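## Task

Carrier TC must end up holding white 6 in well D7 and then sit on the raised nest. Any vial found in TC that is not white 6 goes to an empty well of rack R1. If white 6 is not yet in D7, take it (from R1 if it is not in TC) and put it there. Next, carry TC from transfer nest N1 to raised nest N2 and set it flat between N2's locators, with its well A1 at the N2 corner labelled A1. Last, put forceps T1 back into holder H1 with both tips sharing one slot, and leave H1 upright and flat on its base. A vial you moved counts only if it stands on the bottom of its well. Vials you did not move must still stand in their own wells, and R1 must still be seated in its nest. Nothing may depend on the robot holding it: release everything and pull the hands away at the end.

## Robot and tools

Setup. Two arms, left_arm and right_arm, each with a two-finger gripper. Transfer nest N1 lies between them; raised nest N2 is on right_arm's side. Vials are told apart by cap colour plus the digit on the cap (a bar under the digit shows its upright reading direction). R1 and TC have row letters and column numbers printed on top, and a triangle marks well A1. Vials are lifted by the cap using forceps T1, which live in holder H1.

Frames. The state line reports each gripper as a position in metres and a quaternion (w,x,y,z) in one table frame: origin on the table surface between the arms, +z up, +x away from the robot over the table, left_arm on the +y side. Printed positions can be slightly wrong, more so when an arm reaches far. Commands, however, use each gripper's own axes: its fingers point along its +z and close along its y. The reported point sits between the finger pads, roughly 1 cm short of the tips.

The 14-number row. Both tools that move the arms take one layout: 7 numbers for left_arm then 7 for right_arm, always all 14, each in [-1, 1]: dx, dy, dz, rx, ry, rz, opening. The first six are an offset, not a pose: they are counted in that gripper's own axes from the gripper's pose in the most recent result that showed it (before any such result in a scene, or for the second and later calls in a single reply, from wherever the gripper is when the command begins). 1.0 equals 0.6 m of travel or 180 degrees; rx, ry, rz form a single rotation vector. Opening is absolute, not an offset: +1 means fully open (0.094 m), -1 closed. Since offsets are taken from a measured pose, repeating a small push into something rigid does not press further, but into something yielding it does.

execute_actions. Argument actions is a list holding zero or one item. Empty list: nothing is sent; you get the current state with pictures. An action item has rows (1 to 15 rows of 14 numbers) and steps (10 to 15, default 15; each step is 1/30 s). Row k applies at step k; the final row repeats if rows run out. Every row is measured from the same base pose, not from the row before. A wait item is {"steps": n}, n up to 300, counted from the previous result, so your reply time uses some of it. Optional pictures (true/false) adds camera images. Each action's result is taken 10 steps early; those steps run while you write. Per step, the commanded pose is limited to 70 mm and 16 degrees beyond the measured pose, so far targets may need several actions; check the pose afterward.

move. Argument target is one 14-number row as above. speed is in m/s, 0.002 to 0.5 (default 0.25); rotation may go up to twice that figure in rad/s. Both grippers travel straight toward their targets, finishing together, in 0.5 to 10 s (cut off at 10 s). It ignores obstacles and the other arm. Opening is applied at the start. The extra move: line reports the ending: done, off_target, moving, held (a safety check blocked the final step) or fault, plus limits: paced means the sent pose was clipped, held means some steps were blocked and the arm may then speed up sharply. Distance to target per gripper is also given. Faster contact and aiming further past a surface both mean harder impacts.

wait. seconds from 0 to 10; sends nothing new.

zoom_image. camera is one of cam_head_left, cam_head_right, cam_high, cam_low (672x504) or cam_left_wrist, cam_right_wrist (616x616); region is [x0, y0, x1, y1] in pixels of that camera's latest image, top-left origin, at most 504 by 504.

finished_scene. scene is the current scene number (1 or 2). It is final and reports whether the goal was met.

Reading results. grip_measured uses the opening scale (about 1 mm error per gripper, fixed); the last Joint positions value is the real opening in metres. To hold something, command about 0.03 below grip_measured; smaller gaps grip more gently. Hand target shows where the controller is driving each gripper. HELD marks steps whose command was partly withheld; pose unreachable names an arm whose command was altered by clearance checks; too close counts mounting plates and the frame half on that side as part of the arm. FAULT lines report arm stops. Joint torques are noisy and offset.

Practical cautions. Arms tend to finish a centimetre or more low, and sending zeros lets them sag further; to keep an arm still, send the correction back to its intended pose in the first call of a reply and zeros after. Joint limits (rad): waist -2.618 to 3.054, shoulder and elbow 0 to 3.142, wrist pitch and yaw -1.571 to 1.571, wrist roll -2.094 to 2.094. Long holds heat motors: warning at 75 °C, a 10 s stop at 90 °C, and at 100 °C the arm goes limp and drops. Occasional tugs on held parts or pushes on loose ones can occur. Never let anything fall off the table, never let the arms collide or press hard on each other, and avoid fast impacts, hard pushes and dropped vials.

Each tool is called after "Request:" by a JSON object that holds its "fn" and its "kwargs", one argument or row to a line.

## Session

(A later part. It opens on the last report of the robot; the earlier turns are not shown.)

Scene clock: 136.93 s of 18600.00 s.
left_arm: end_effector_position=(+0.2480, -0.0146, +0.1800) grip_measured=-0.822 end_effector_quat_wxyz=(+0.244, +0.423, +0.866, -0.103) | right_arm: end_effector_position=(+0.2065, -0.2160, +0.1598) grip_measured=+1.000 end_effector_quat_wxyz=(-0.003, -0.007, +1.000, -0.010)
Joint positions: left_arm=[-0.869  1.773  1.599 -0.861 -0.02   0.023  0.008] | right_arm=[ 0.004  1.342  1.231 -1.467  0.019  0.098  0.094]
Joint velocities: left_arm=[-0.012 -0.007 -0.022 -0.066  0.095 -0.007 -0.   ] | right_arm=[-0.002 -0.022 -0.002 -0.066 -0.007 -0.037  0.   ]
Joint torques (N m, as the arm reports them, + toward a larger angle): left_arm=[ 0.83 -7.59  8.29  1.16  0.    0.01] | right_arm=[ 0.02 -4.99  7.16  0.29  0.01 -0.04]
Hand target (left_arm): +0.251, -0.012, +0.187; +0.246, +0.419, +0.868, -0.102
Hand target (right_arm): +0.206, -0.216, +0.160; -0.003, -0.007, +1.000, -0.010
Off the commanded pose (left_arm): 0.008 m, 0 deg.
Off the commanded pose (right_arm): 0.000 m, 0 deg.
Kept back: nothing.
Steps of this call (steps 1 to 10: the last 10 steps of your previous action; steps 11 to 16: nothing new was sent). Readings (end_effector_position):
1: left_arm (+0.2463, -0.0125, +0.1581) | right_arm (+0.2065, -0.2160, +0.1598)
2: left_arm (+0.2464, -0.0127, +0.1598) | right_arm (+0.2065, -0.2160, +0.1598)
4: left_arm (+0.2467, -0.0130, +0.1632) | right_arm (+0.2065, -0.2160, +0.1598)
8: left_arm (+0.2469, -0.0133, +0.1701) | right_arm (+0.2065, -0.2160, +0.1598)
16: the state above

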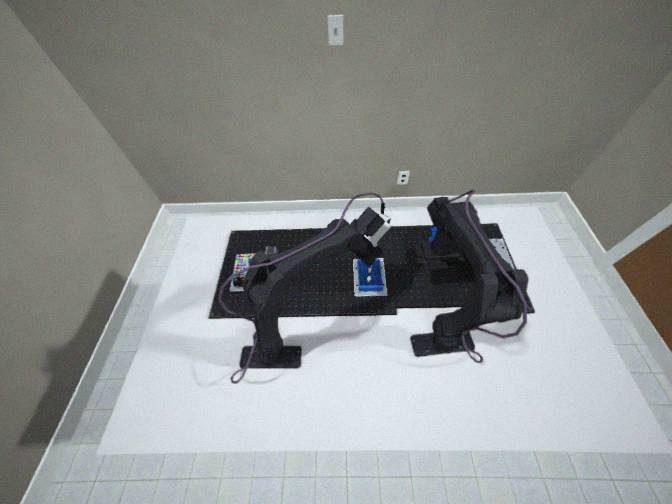

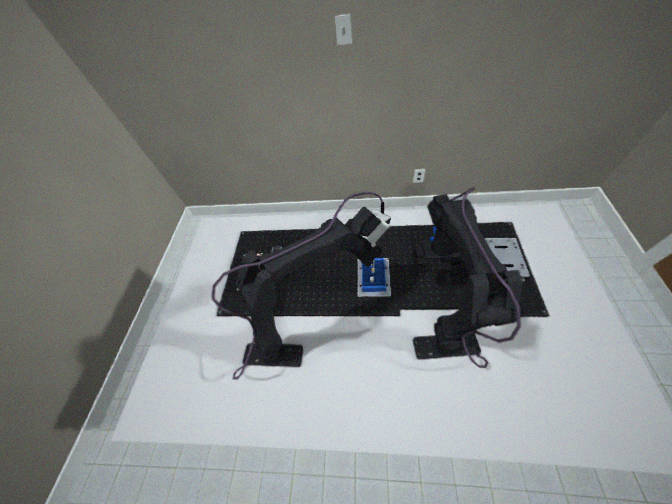

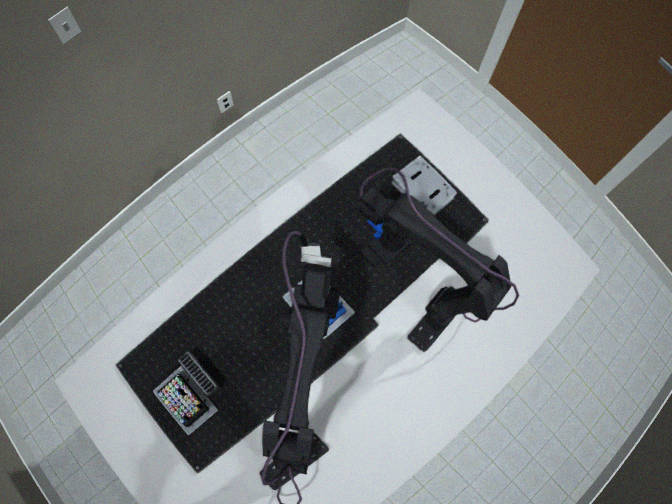

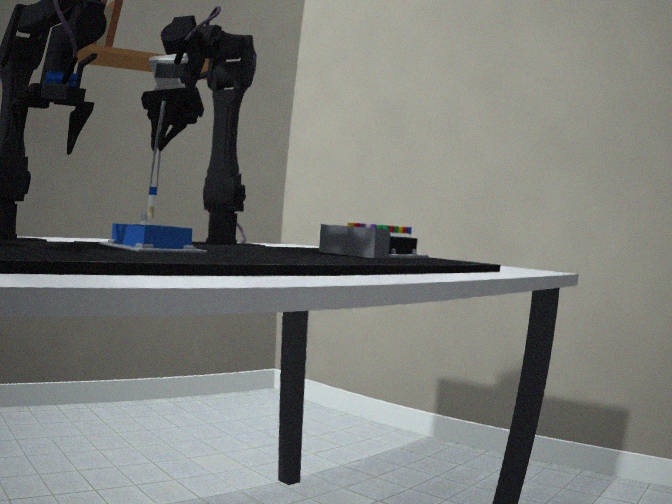

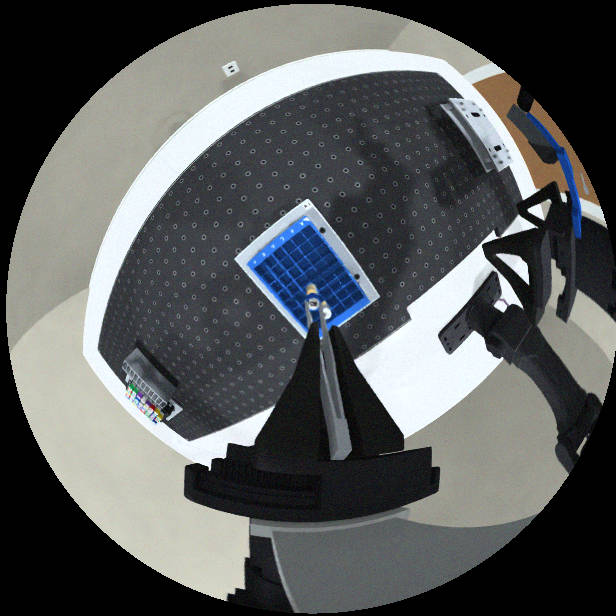

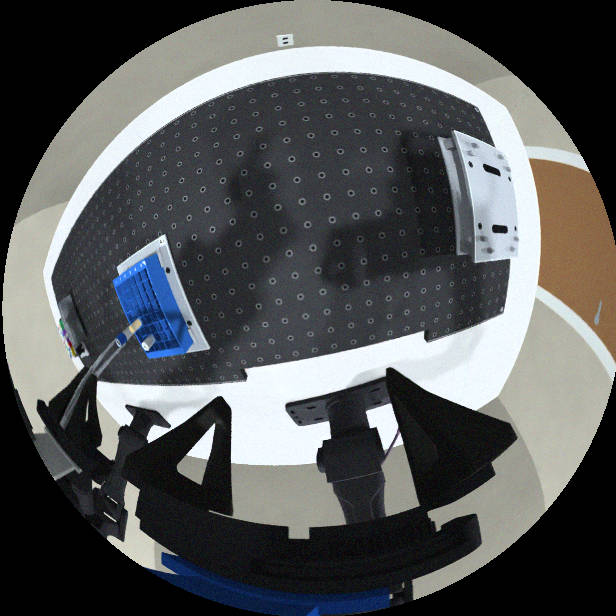

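Request:
{"fn": "move", "kwargs": {
  "target": [0.4305,0.5556,-0.3187,-0.2669,0.0216,-0.4647,-0.83,-0.0775,0.3353,0.0595,0,0,0,1],
  "speed": 0.3
}}

Request:
{"fn": "zoom_image", "kwargs": {
  "camera": "cam_left_wrist",
  "region": [260, 240, 370, 350]
}}

Scene clock: 143.97 s of 18600.00 s.
left_arm: end_effector_position=(+0.3047, +0.4381, +0.2120) grip_measured=-0.822 end_effector_quat_wxyz=(+0.218, -0.357, +0.902, +0.107) | right_arm: end_effector_position=(+0.2489, -0.0238, +0.1234) grip_measured=+1.000 end_effector_quat_wxyz=(-0.003, -0.006, +1.000, -0.015)
Joint positions: left_arm=[ 0.164  1.559  1.525 -1.146 -0.305 -0.55   0.008] | right_arm=[ 0.605  1.808  1.554 -1.341  0.019  0.701  0.094]
Joint velocities: left_arm=[-0.007 -0.007 -0.007  0.051 -0.037 -0.051 -0.002] | right_arm=[ 0.002  0.007 -0.002 -0.022 -0.051  0.007  0.   ]
Joint torques (N m, as the arm reports them, + toward a larger angle): left_arm=[ 0.3  -5.22  8.18  0.89 -0.45 -0.11] | right_arm=[ 0.91 -8.84  8.9   0.25  0.03  0.04]
Hand target (left_arm): +0.305, +0.443, +0.220; +0.224, -0.364, +0.897, +0.116
Hand target (right_arm): +0.252, -0.018, +0.124; +0.002, -0.007, +1.000, -0.013
Off the commanded pose (left_arm): 0.012 m, 2 deg.
Off the commanded pose (right_arm): 0.010 m, 1 deg.
Kept back: nothing.
After step 90, 0.73 s passed at rest.
move: off_target (left_arm)

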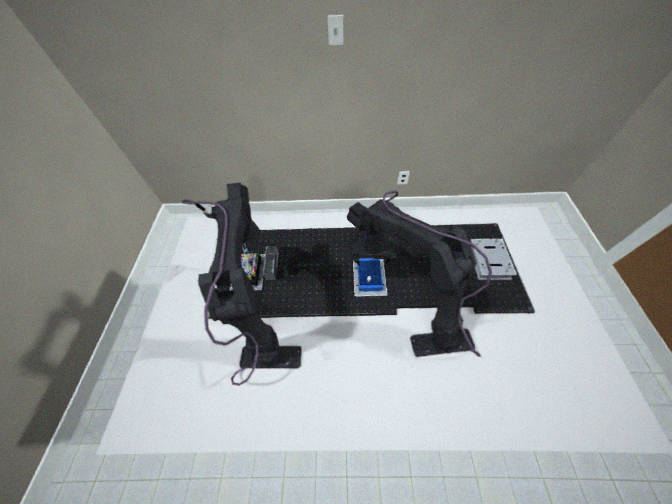

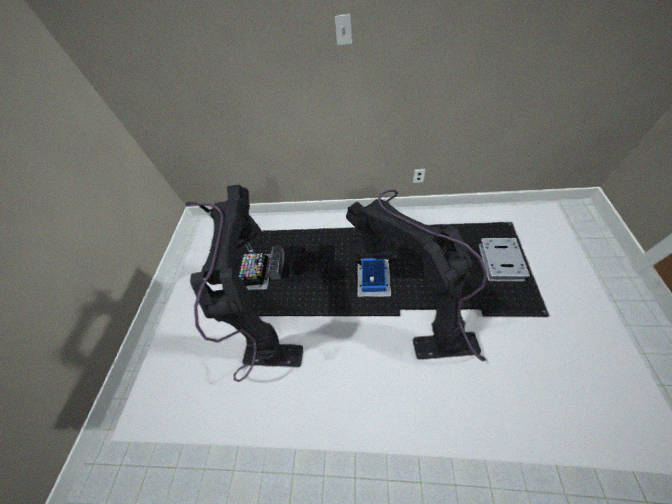

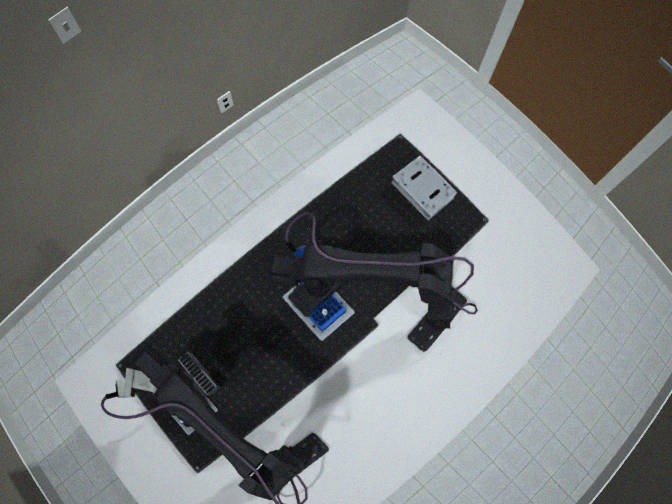

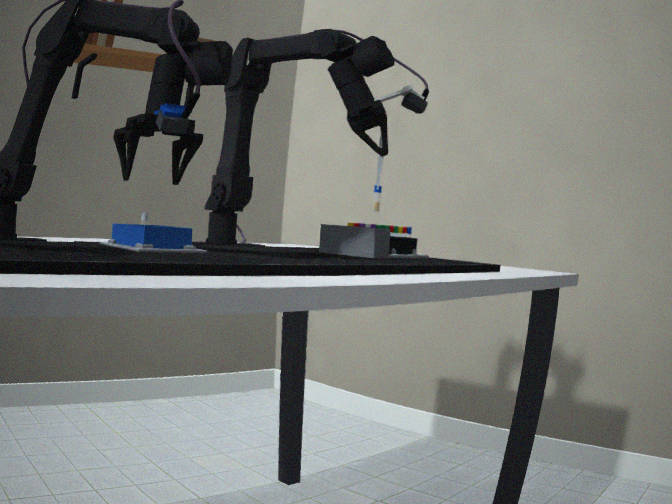

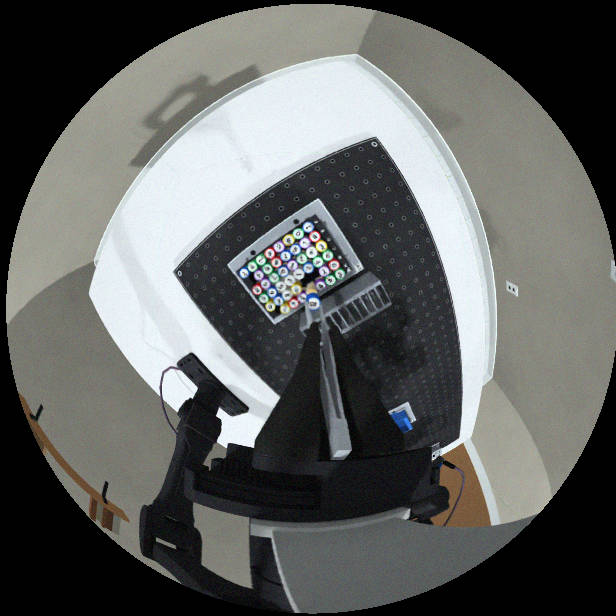

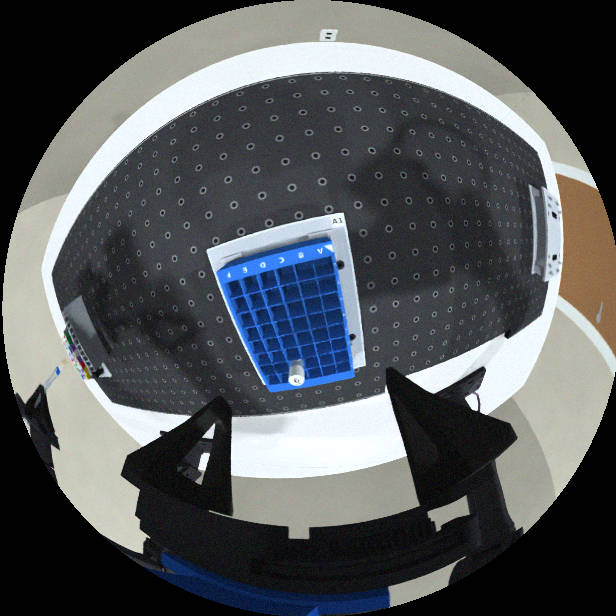

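Region (260, 240, 370, 350) of cam_left_wrist's 616x616 image, scaled by 4.582, with more detail than that image has.

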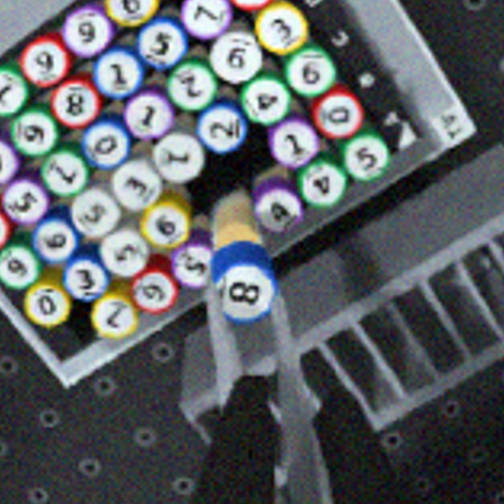

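Request:
{"fn": "zoom_image", "kwargs": {
  "camera": "cam_left_wrist",
  "region": [285, 255, 335, 305]
}}

Request:
{"fn": "zoom_image", "kwargs": {
  "camera": "cam_low",
  "region": [320, 120, 450, 250]
}}

Region (285, 255, 335, 305) of cam_left_wrist's 616x616 image, scaled by 10.080, with more detail than that image has.

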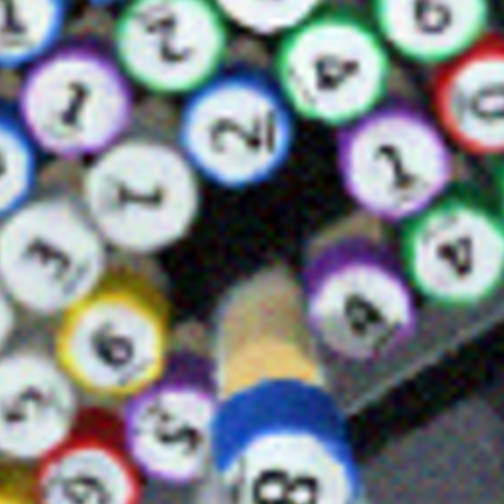

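Region (320, 120, 450, 250) of cam_low's 672x504 image, scaled by 3.877, with more detail than that image has.

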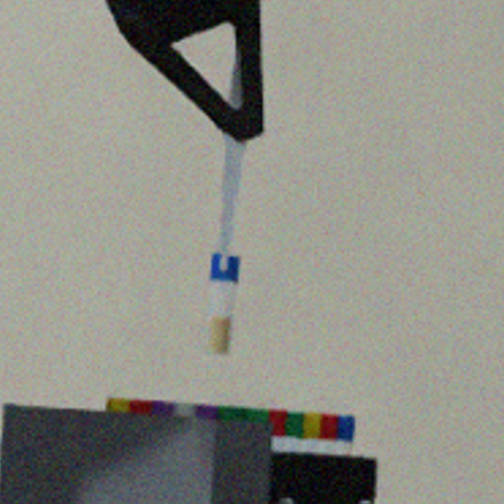

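Request:
{"fn": "move", "kwargs": {
  "target": [0.0069,-0.0082,0.0338,0.0028,-0.0044,-0.0016,-0.83,-0.004,0.016,0.075,0,0,0,1],
  "speed": 0.05
}}

Request:
{"fn": "zoom_image", "kwargs": {
  "camera": "cam_left_wrist",
  "region": [285, 255, 335, 305]
}}

Scene clock: 149.37 s of 18600.00 s.
left_arm: end_effector_position=(+0.3088, +0.4386, +0.1934) grip_measured=-0.822 end_effector_quat_wxyz=(+0.220, -0.357, +0.901, +0.107) | right_arm: end_effector_position=(+0.2562, -0.0174, +0.0867) grip_measured=+1.000 end_effector_quat_wxyz=(+0.005, -0.002, +1.000, -0.008)
Joint positions: left_arm=[ 0.164  1.559  1.449 -1.066 -0.305 -0.551  0.008] | right_arm=[ 0.605  1.839  1.447 -1.183  0.019  0.711  0.094]
Joint velocities: left_arm=[-0.007 -0.012 -0.022 -0.007 -0.081  0.066 -0.   ] | right_arm=[ 0.002 -0.007  0.007  0.022  0.037  0.037  0.   ]
Joint torques (N m, as the arm reports them, + toward a larger angle): left_arm=[-0.07 -5.62  4.99  1.26 -0.18 -0.01] | right_arm=[ 1.43 -9.21  6.16  0.34  0.    0.03]
Hand target (left_arm): +0.312, +0.439, +0.192; +0.226, -0.357, +0.900, +0.105
Hand target (right_arm): +0.251, -0.015, +0.079; -0.003, -0.006, +1.000, -0.015
Off the commanded pose (left_arm): 0.003 m, 1 deg.
Off the commanded pose (right_arm): 0.010 m, 1 deg.
Kept back: nothing.
After step 90, 1.03 s passed at rest.
move: done

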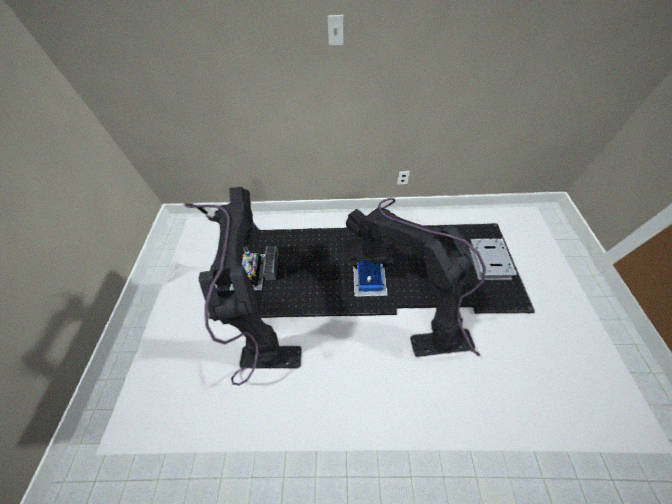

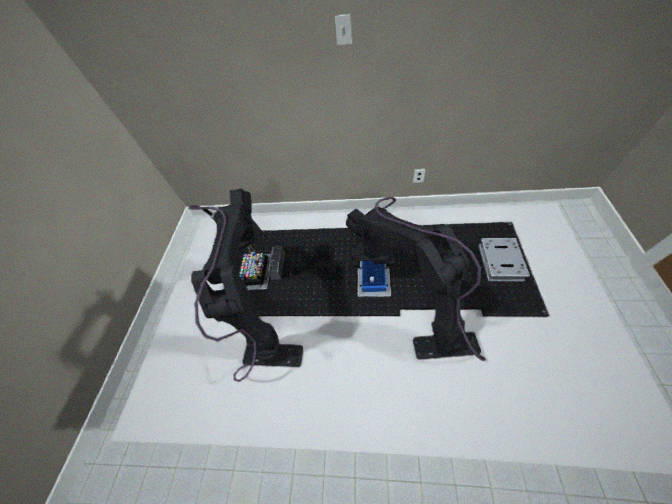

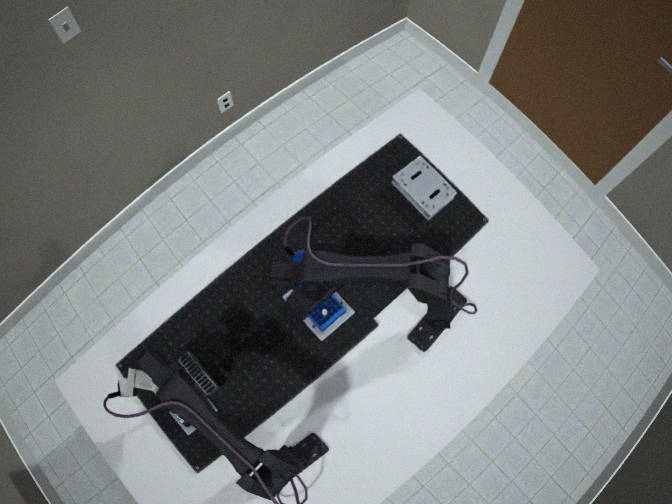

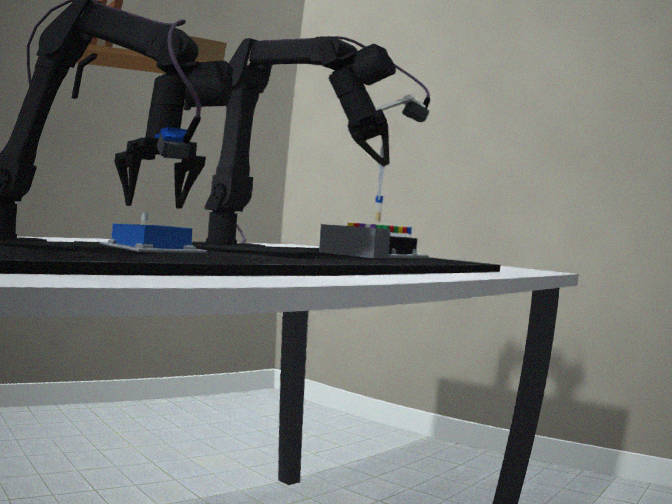

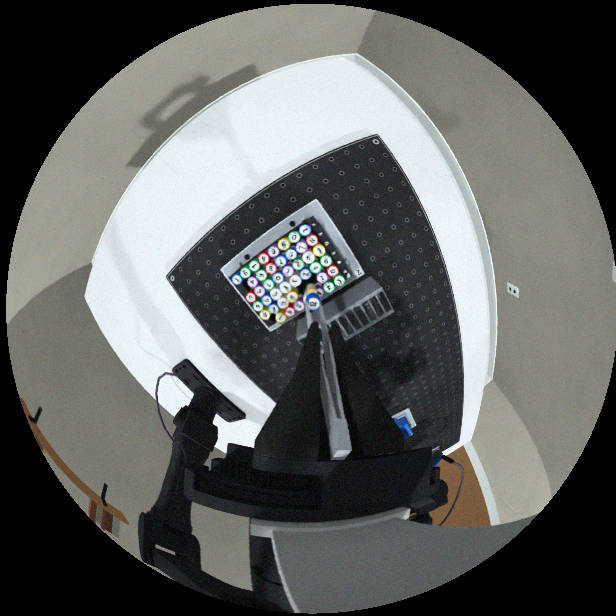

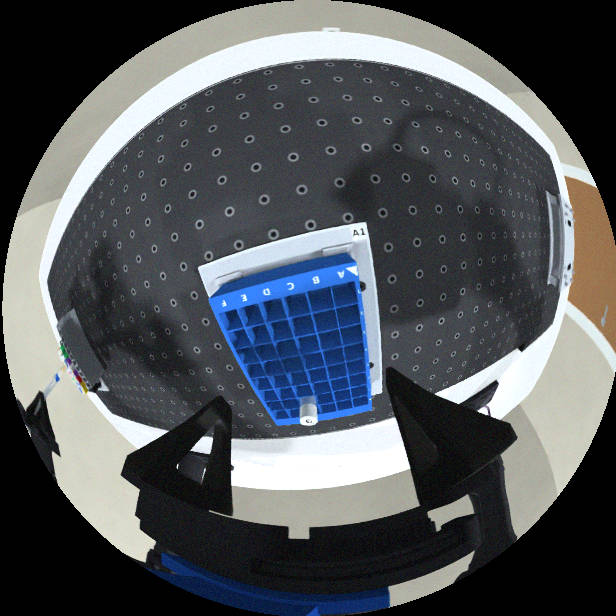

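Region (285, 255, 335, 305) of cam_left_wrist's 616x616 image, scaled by 10.080, with more detail than that image has.

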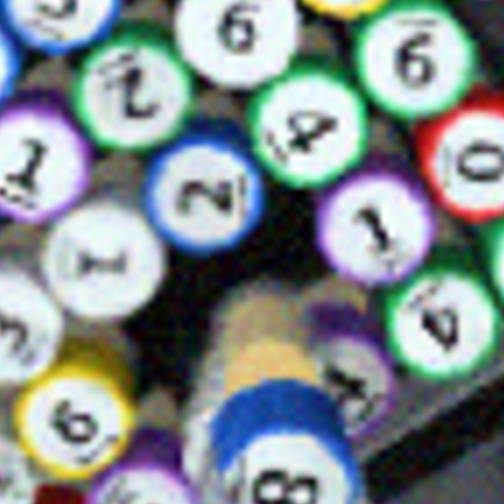

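Request:
{"fn": "move", "kwargs": {
  "target": [-0.0048,0.0038,0.0060,0.0001,-0.0030,-0.0045,-0.83,0.0032,-0.0027,0.0466,0.0045,0.0051,0,1],
  "speed": 0.04
}}

Request:
{"fn": "zoom_image", "kwargs": {
  "camera": "cam_left_wrist",
  "region": [285, 255, 335, 305]
}}

Request:
{"fn": "zoom_image", "kwargs": {
  "camera": "cam_right_wrist",
  "region": [180, 230, 430, 480]
}}

Scene clock: 152.70 s of 18600.00 s.
left_arm: end_effector_position=(+0.3086, +0.4401, +0.1935) grip_measured=-0.822 end_effector_quat_wxyz=(+0.220, -0.359, +0.901, +0.107) | right_arm: end_effector_position=(+0.2569, -0.0169, +0.0678) grip_measured=+1.000 end_effector_quat_wxyz=(+0.005, -0.002, +1.000, -0.008)
Joint positions: left_arm=[ 0.168  1.559  1.449 -1.065 -0.305 -0.551  0.008] | right_arm=[ 0.605  1.855  1.392 -1.111  0.019  0.711  0.094]
Joint velocities: left_arm=[-0.022 -0.002 -0.002  0.022 -0.037  0.037  0.   ] | right_arm=[-0.002 -0.012 -0.017  0.095  0.022 -0.066  0.   ]
Joint torques (N m, as the arm reports them, + toward a larger angle): left_arm=[ 0.69 -5.68  4.85  1.26 -0.2  -0.02] | right_arm=[ 0.01 -9.22  6.02  0.35  0.02 -0.04]
Hand target (left_arm): +0.310, +0.443, +0.192; +0.225, -0.363, +0.898, +0.107
Hand target (right_arm): +0.255, -0.019, +0.059; -0.003, -0.002, +1.000, -0.015
Off the commanded pose (left_arm): 0.004 m, 1 deg.
Off the commanded pose (right_arm): 0.010 m, 1 deg.
Kept back: nothing.
move: done

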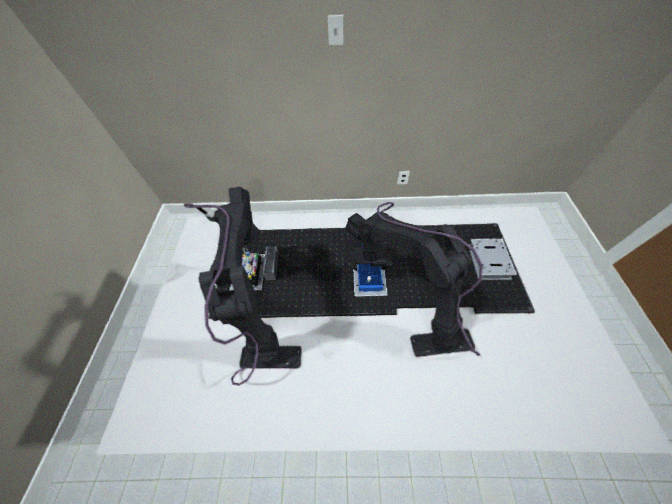

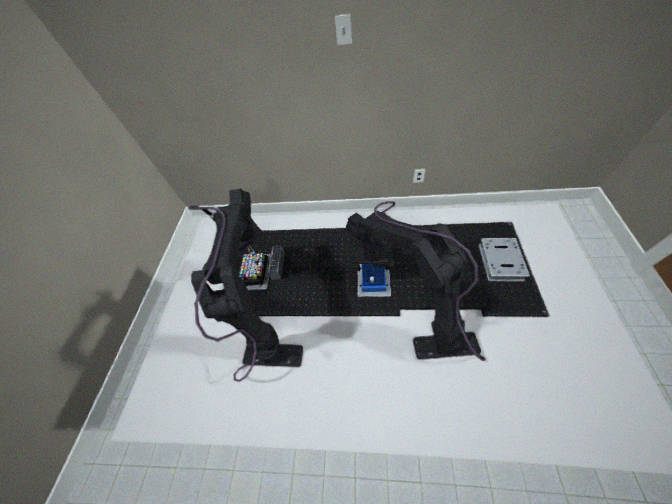

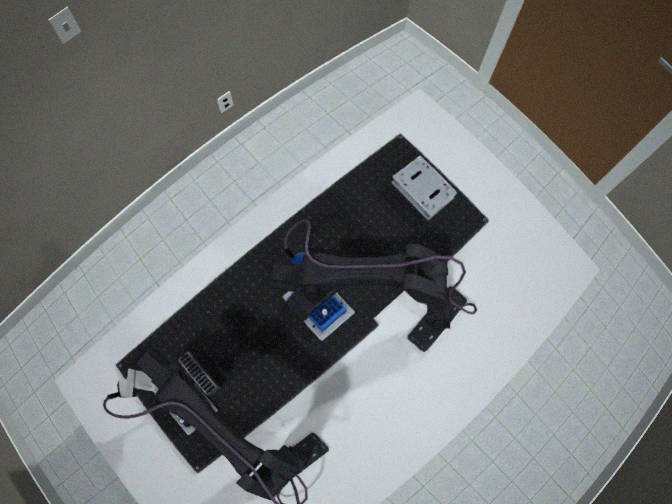

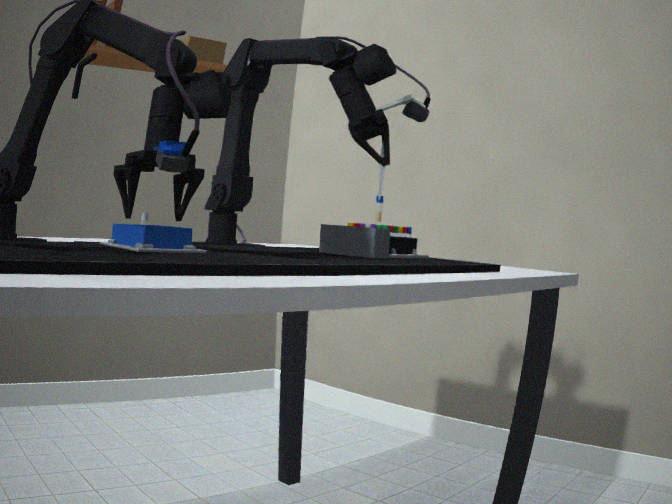

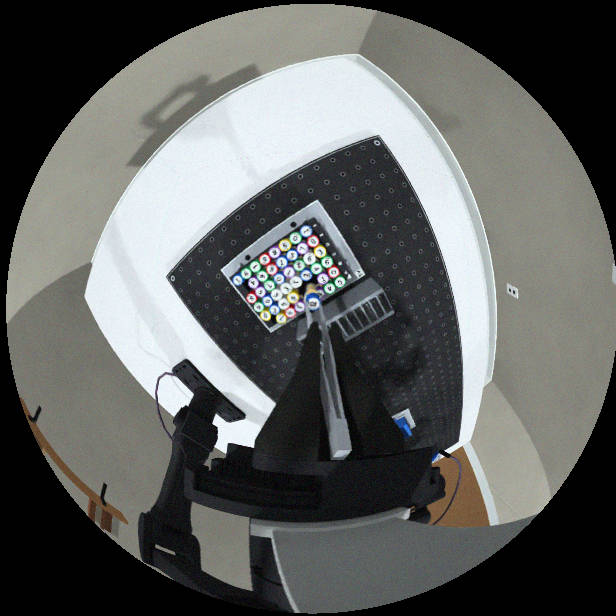

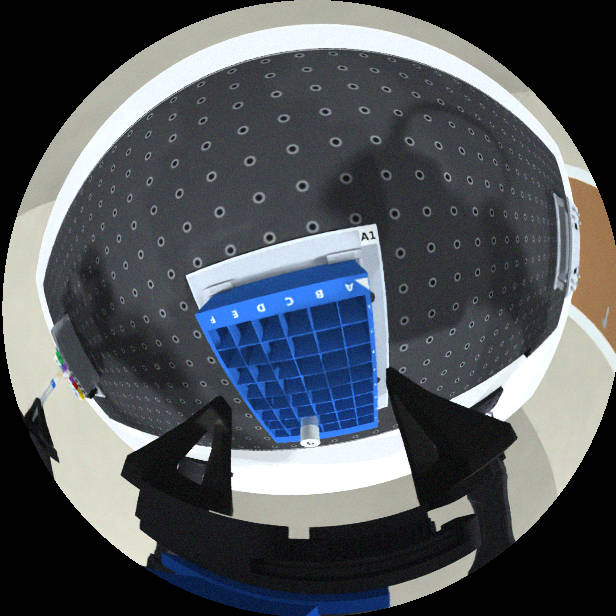

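Region (285, 255, 335, 305) of cam_left_wrist's 616x616 image, scaled by 10.080, with more detail than that image has.

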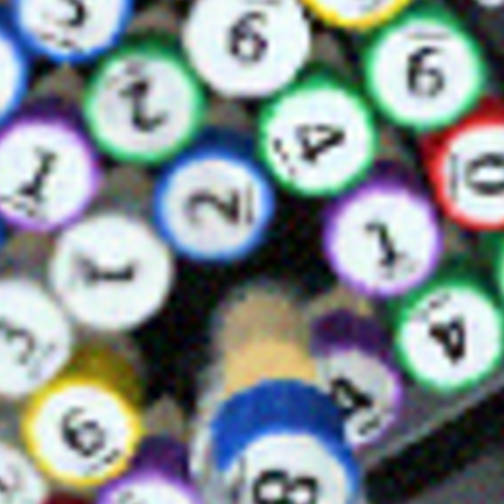

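Region (180, 230, 430, 480) of cam_right_wrist's 616x616 image, scaled by 2.016, with more detail than that image has.

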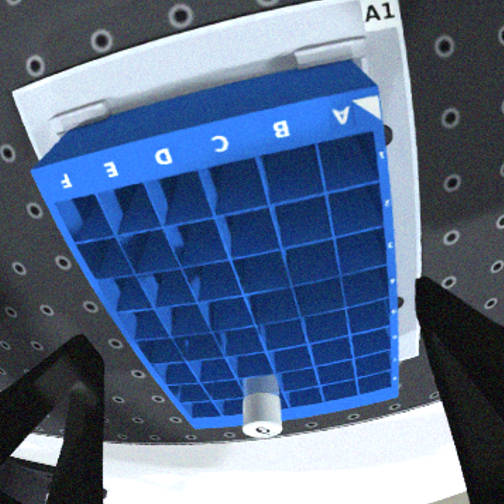

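Request:
{"fn": "execute_actions", "kwargs": {
  "actions": [
    {"rows":[[-0.0050,0.0000,0.0075,0.0016,-0.0044,-0.0038,-0.83,0.004,-0.0045,0.0155,0.0045,0.0051,0,1],[-0.0041,-0.0002,0.0097,0.0016,-0.0044,-0.0038,-0.83,0.004,-0.0045,0.0177,0.0045,0.0051,0,1],[-0.0033,-0.0004,0.0117,0.0016,-0.0044,-0.0038,-0.83,0.004,-0.0045,0.0199,0.0045,0.0051,0,1],[-0.0024,-0.0006,0.0137,0.0016,-0.0044,-0.0038,-0.83,0.004,-0.0045,0.0221,0.0045,0.0051,0,1],[-0.0015,-0.0008,0.0158,0.0016,-0.0044,-0.0038,-0.83,0.004,-0.0045,0.0243,0.0045,0.0051,0,1],[-0.0006,-0.0010,0.0178,0.0016,-0.0044,-0.0038,-0.83,0.004,-0.0045,0.0265,0.0045,0.0051,0,1],[0.0002,-0.0012,0.0198,0.0016,-0.0044,-0.0038,-0.83,0.004,-0.0045,0.0287,0.0045,0.0051,0,1],[0.0012,-0.0013,0.0219,0.0016,-0.0044,-0.0038,-0.83,0.004,-0.0045,0.0309,0.0045,0.0051,0,1],[0.0021,-0.0015,0.0239,0.0016,-0.0044,-0.0038,-0.83,0.004,-0.0045,0.0331,0.0045,0.0051,0,1],[0.0030,-0.0017,0.0258,0.0016,-0.0044,-0.0038,-0.83,0.004,-0.0045,0.0353,0.0045,0.0051,0,1],[0.0040,-0.0018,0.0279,0.0016,-0.0044,-0.0038,-0.83,0.004,-0.0045,0.0375,0.0045,0.0051,0,1],[0.0050,-0.0020,0.0299,0.0016,-0.0044,-0.0038,-0.83,0.004,-0.0045,0.0397,0.0045,0.0051,0,1],[0.0059,-0.0021,0.0318,0.0016,-0.0044,-0.0038,-0.83,0.004,-0.0045,0.0419,0.0045,0.0051,0,1],[0.0069,-0.0023,0.0339,0.0016,-0.0044,-0.0038,-0.83,0.004,-0.0045,0.0441,0.0045,0.0051,0,1],[0.0079,-0.0024,0.0359,0.0016,-0.0044,-0.0038,-0.83,0.004,-0.0045,0.0463,0.0045,0.0051,0,1]],"steps":15}
  ]
}}

Request:
{"fn": "wait", "kwargs": {
  "seconds": 0.3
}}

Request:
{"fn": "zoom_image", "kwargs": {
  "camera": "cam_left_wrist",
  "region": [285, 255, 335, 305]
}}

Request:
{"fn": "zoom_image", "kwargs": {
  "camera": "cam_right_wrist",
  "region": [180, 230, 430, 480]
}}

Scene clock: 155.80 s of 18600.00 s.
left_arm: end_effector_position=(+0.3098, +0.4403, +0.1901) grip_measured=-0.822 end_effector_quat_wxyz=(+0.222, -0.359, +0.900, +0.106) | right_arm: end_effector_position=(+0.2580, -0.0159, +0.0666) grip_measured=+1.000 end_effector_quat_wxyz=(+0.007, -0.002, +1.000, -0.006)
Joint positions: left_arm=[ 0.168  1.559  1.434 -1.046 -0.305 -0.551  0.008] | right_arm=[ 0.605  1.855  1.387 -1.099  0.019  0.711  0.094]
Joint velocities: left_arm=[ 0.007  0.002 -0.168  0.125 -0.037 -0.007  0.   ] | right_arm=[-0.012  0.017 -0.125  0.125  0.066 -0.007  0.   ]
Joint torques (N m, as the arm reports them, + toward a larger angle): left_arm=[ 0.75 -5.66  4.88  1.24 -0.17 -0.02] | right_arm=[-0.1  -8.96  5.54  0.28  0.01 -0.05]
Steps of this call (steps 1 to 88: nothing new was sent; steps 89 to 93: the first 5 steps of this action). Readings (end_effector_position):
89: left_arm (+0.3088, +0.4401, +0.1935) | right_arm (+0.2573, -0.0165, +0.0678)
90: left_arm (+0.3093, +0.4402, +0.1934) | right_arm (+0.2574, -0.0164, +0.0678)
92: left_arm (+0.3099, +0.4403, +0.1916) | right_arm (+0.2580, -0.0159, +0.0673)
93: the state above

Scene clock: 156.43 s of 18600.00 s.
left_arm: end_effector_position=(+0.3105, +0.4404, +0.1734) grip_measured=-0.822 end_effector_quat_wxyz=(+0.220, -0.359, +0.901, +0.107) | right_arm: end_effector_position=(+0.2565, -0.0172, +0.0489) grip_measured=+1.000 end_effector_quat_wxyz=(+0.004, -0.002, +1.000, -0.009)
Joint positions: left_arm=[ 0.168  1.559  1.369 -0.984 -0.305 -0.551  0.008] | right_arm=[ 0.605  1.874  1.339 -1.042  0.019  0.711  0.094]
Joint velocities: left_arm=[-0.007 -0.002  0.022  0.037 -0.037 -0.022 -0.002] | right_arm=[-0.002 -0.002  0.007  0.022 -0.022 -0.037  0.   ]
Joint torques (N m, as the arm reports them, + toward a larger angle): left_arm=[ 0.66 -5.64  5.18  1.26 -0.21 -0.03] | right_arm=[-0.08 -9.39  5.94  0.33  0.02 -0.06]
Hand target (left_arm): +0.313, +0.443, +0.172; +0.227, -0.363, +0.897, +0.106
Hand target (right_arm): +0.254, -0.020, +0.041; -0.004, -0.002, +1.000, -0.016
Off the commanded pose (left_arm): 0.005 m, 1 deg.
Off the commanded pose (right_arm): 0.009 m, 1 deg.
Kept back: nothing.
Steps of this call (steps 1 to 10: the last 10 steps of your previous action; steps 11 to 19: nothing new was sent). Readings (end_effector_position):
1: left_arm (+0.3095, +0.4402, +0.1883) | right_arm (+0.2577, -0.0162, +0.0654)
2: left_arm (+0.3091, +0.4402, +0.1866) | right_arm (+0.2573, -0.0165, +0.0642)
4: left_arm (+0.3086, +0.4401, +0.1832) | right_arm (+0.2562, -0.0175, +0.0618)
8: left_arm (+0.3084, +0.4401, +0.1777) | right_arm (+0.2557, -0.0179, +0.0574)
19: the state above

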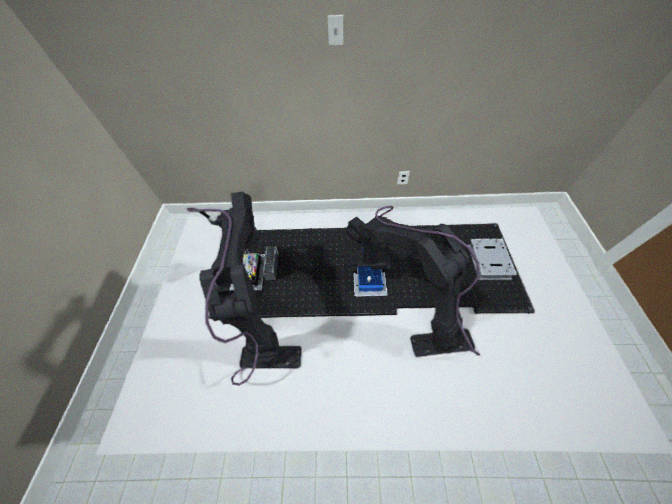

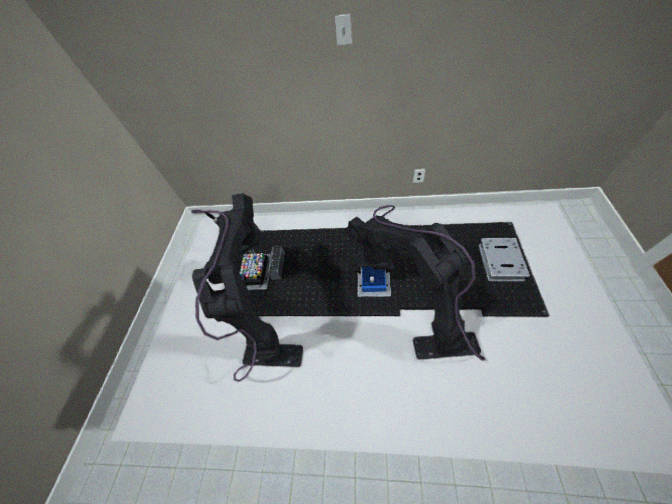

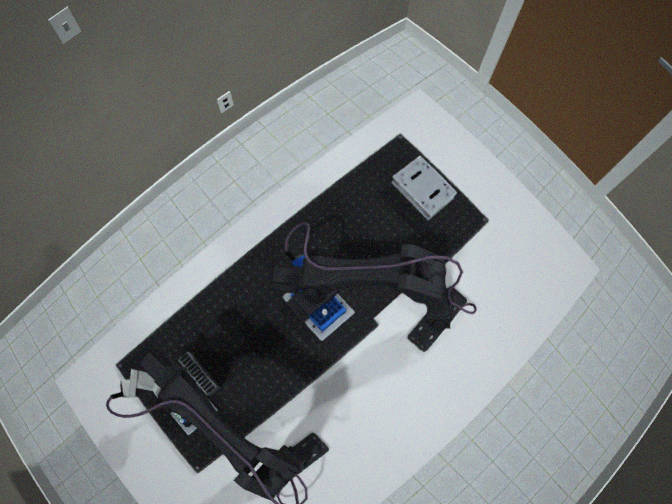

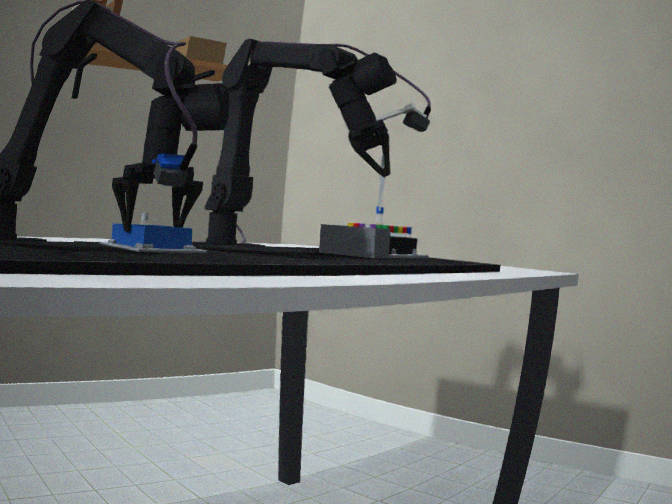

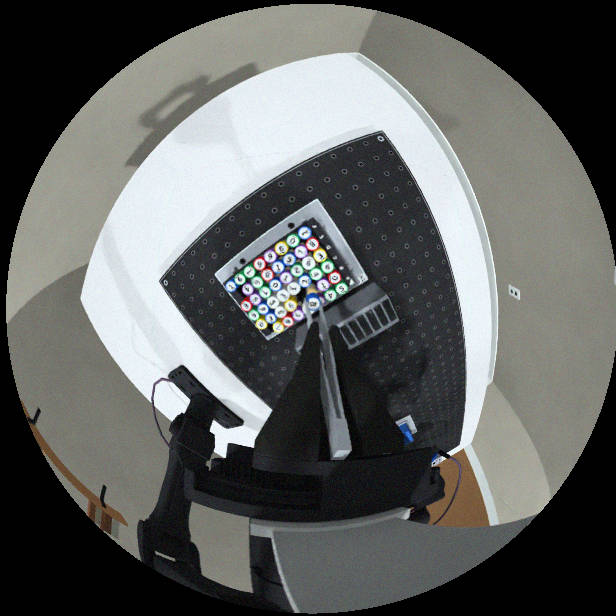

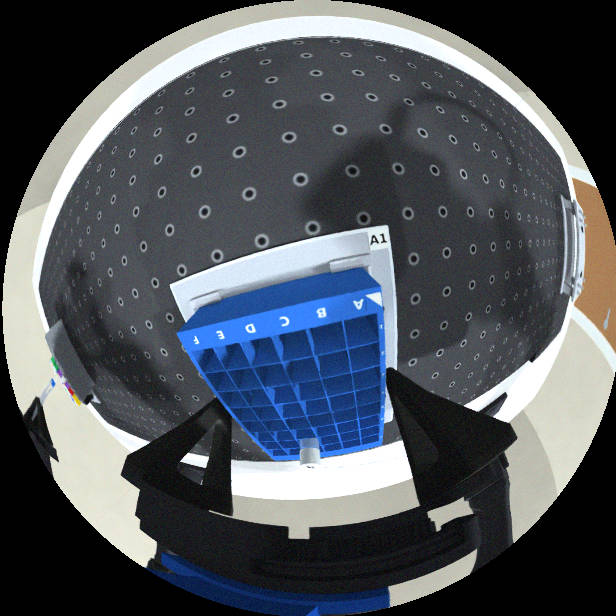

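Region (285, 255, 335, 305) of cam_left_wrist's 616x616 image, scaled by 10.080, with more detail than that image has.

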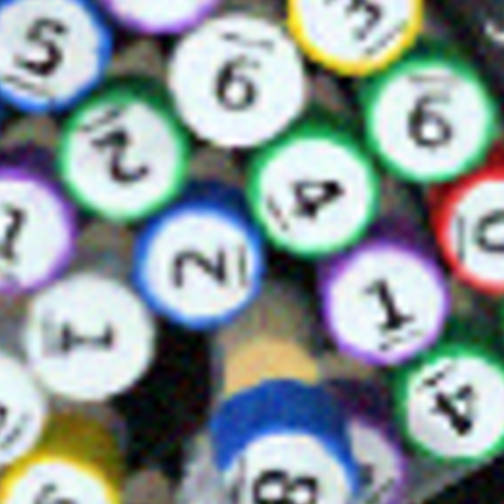

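Region (180, 230, 430, 480) of cam_right_wrist's 616x616 image, scaled by 2.016, with more detail than that image has.

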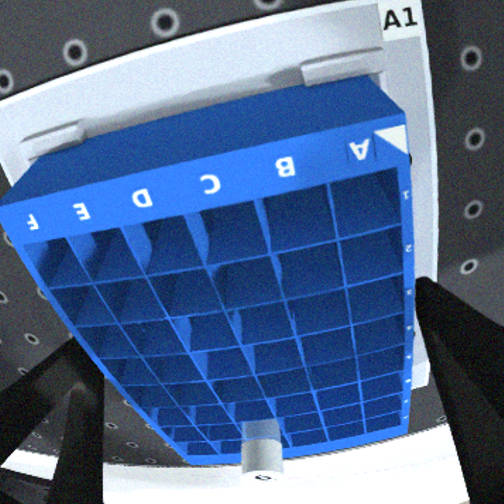

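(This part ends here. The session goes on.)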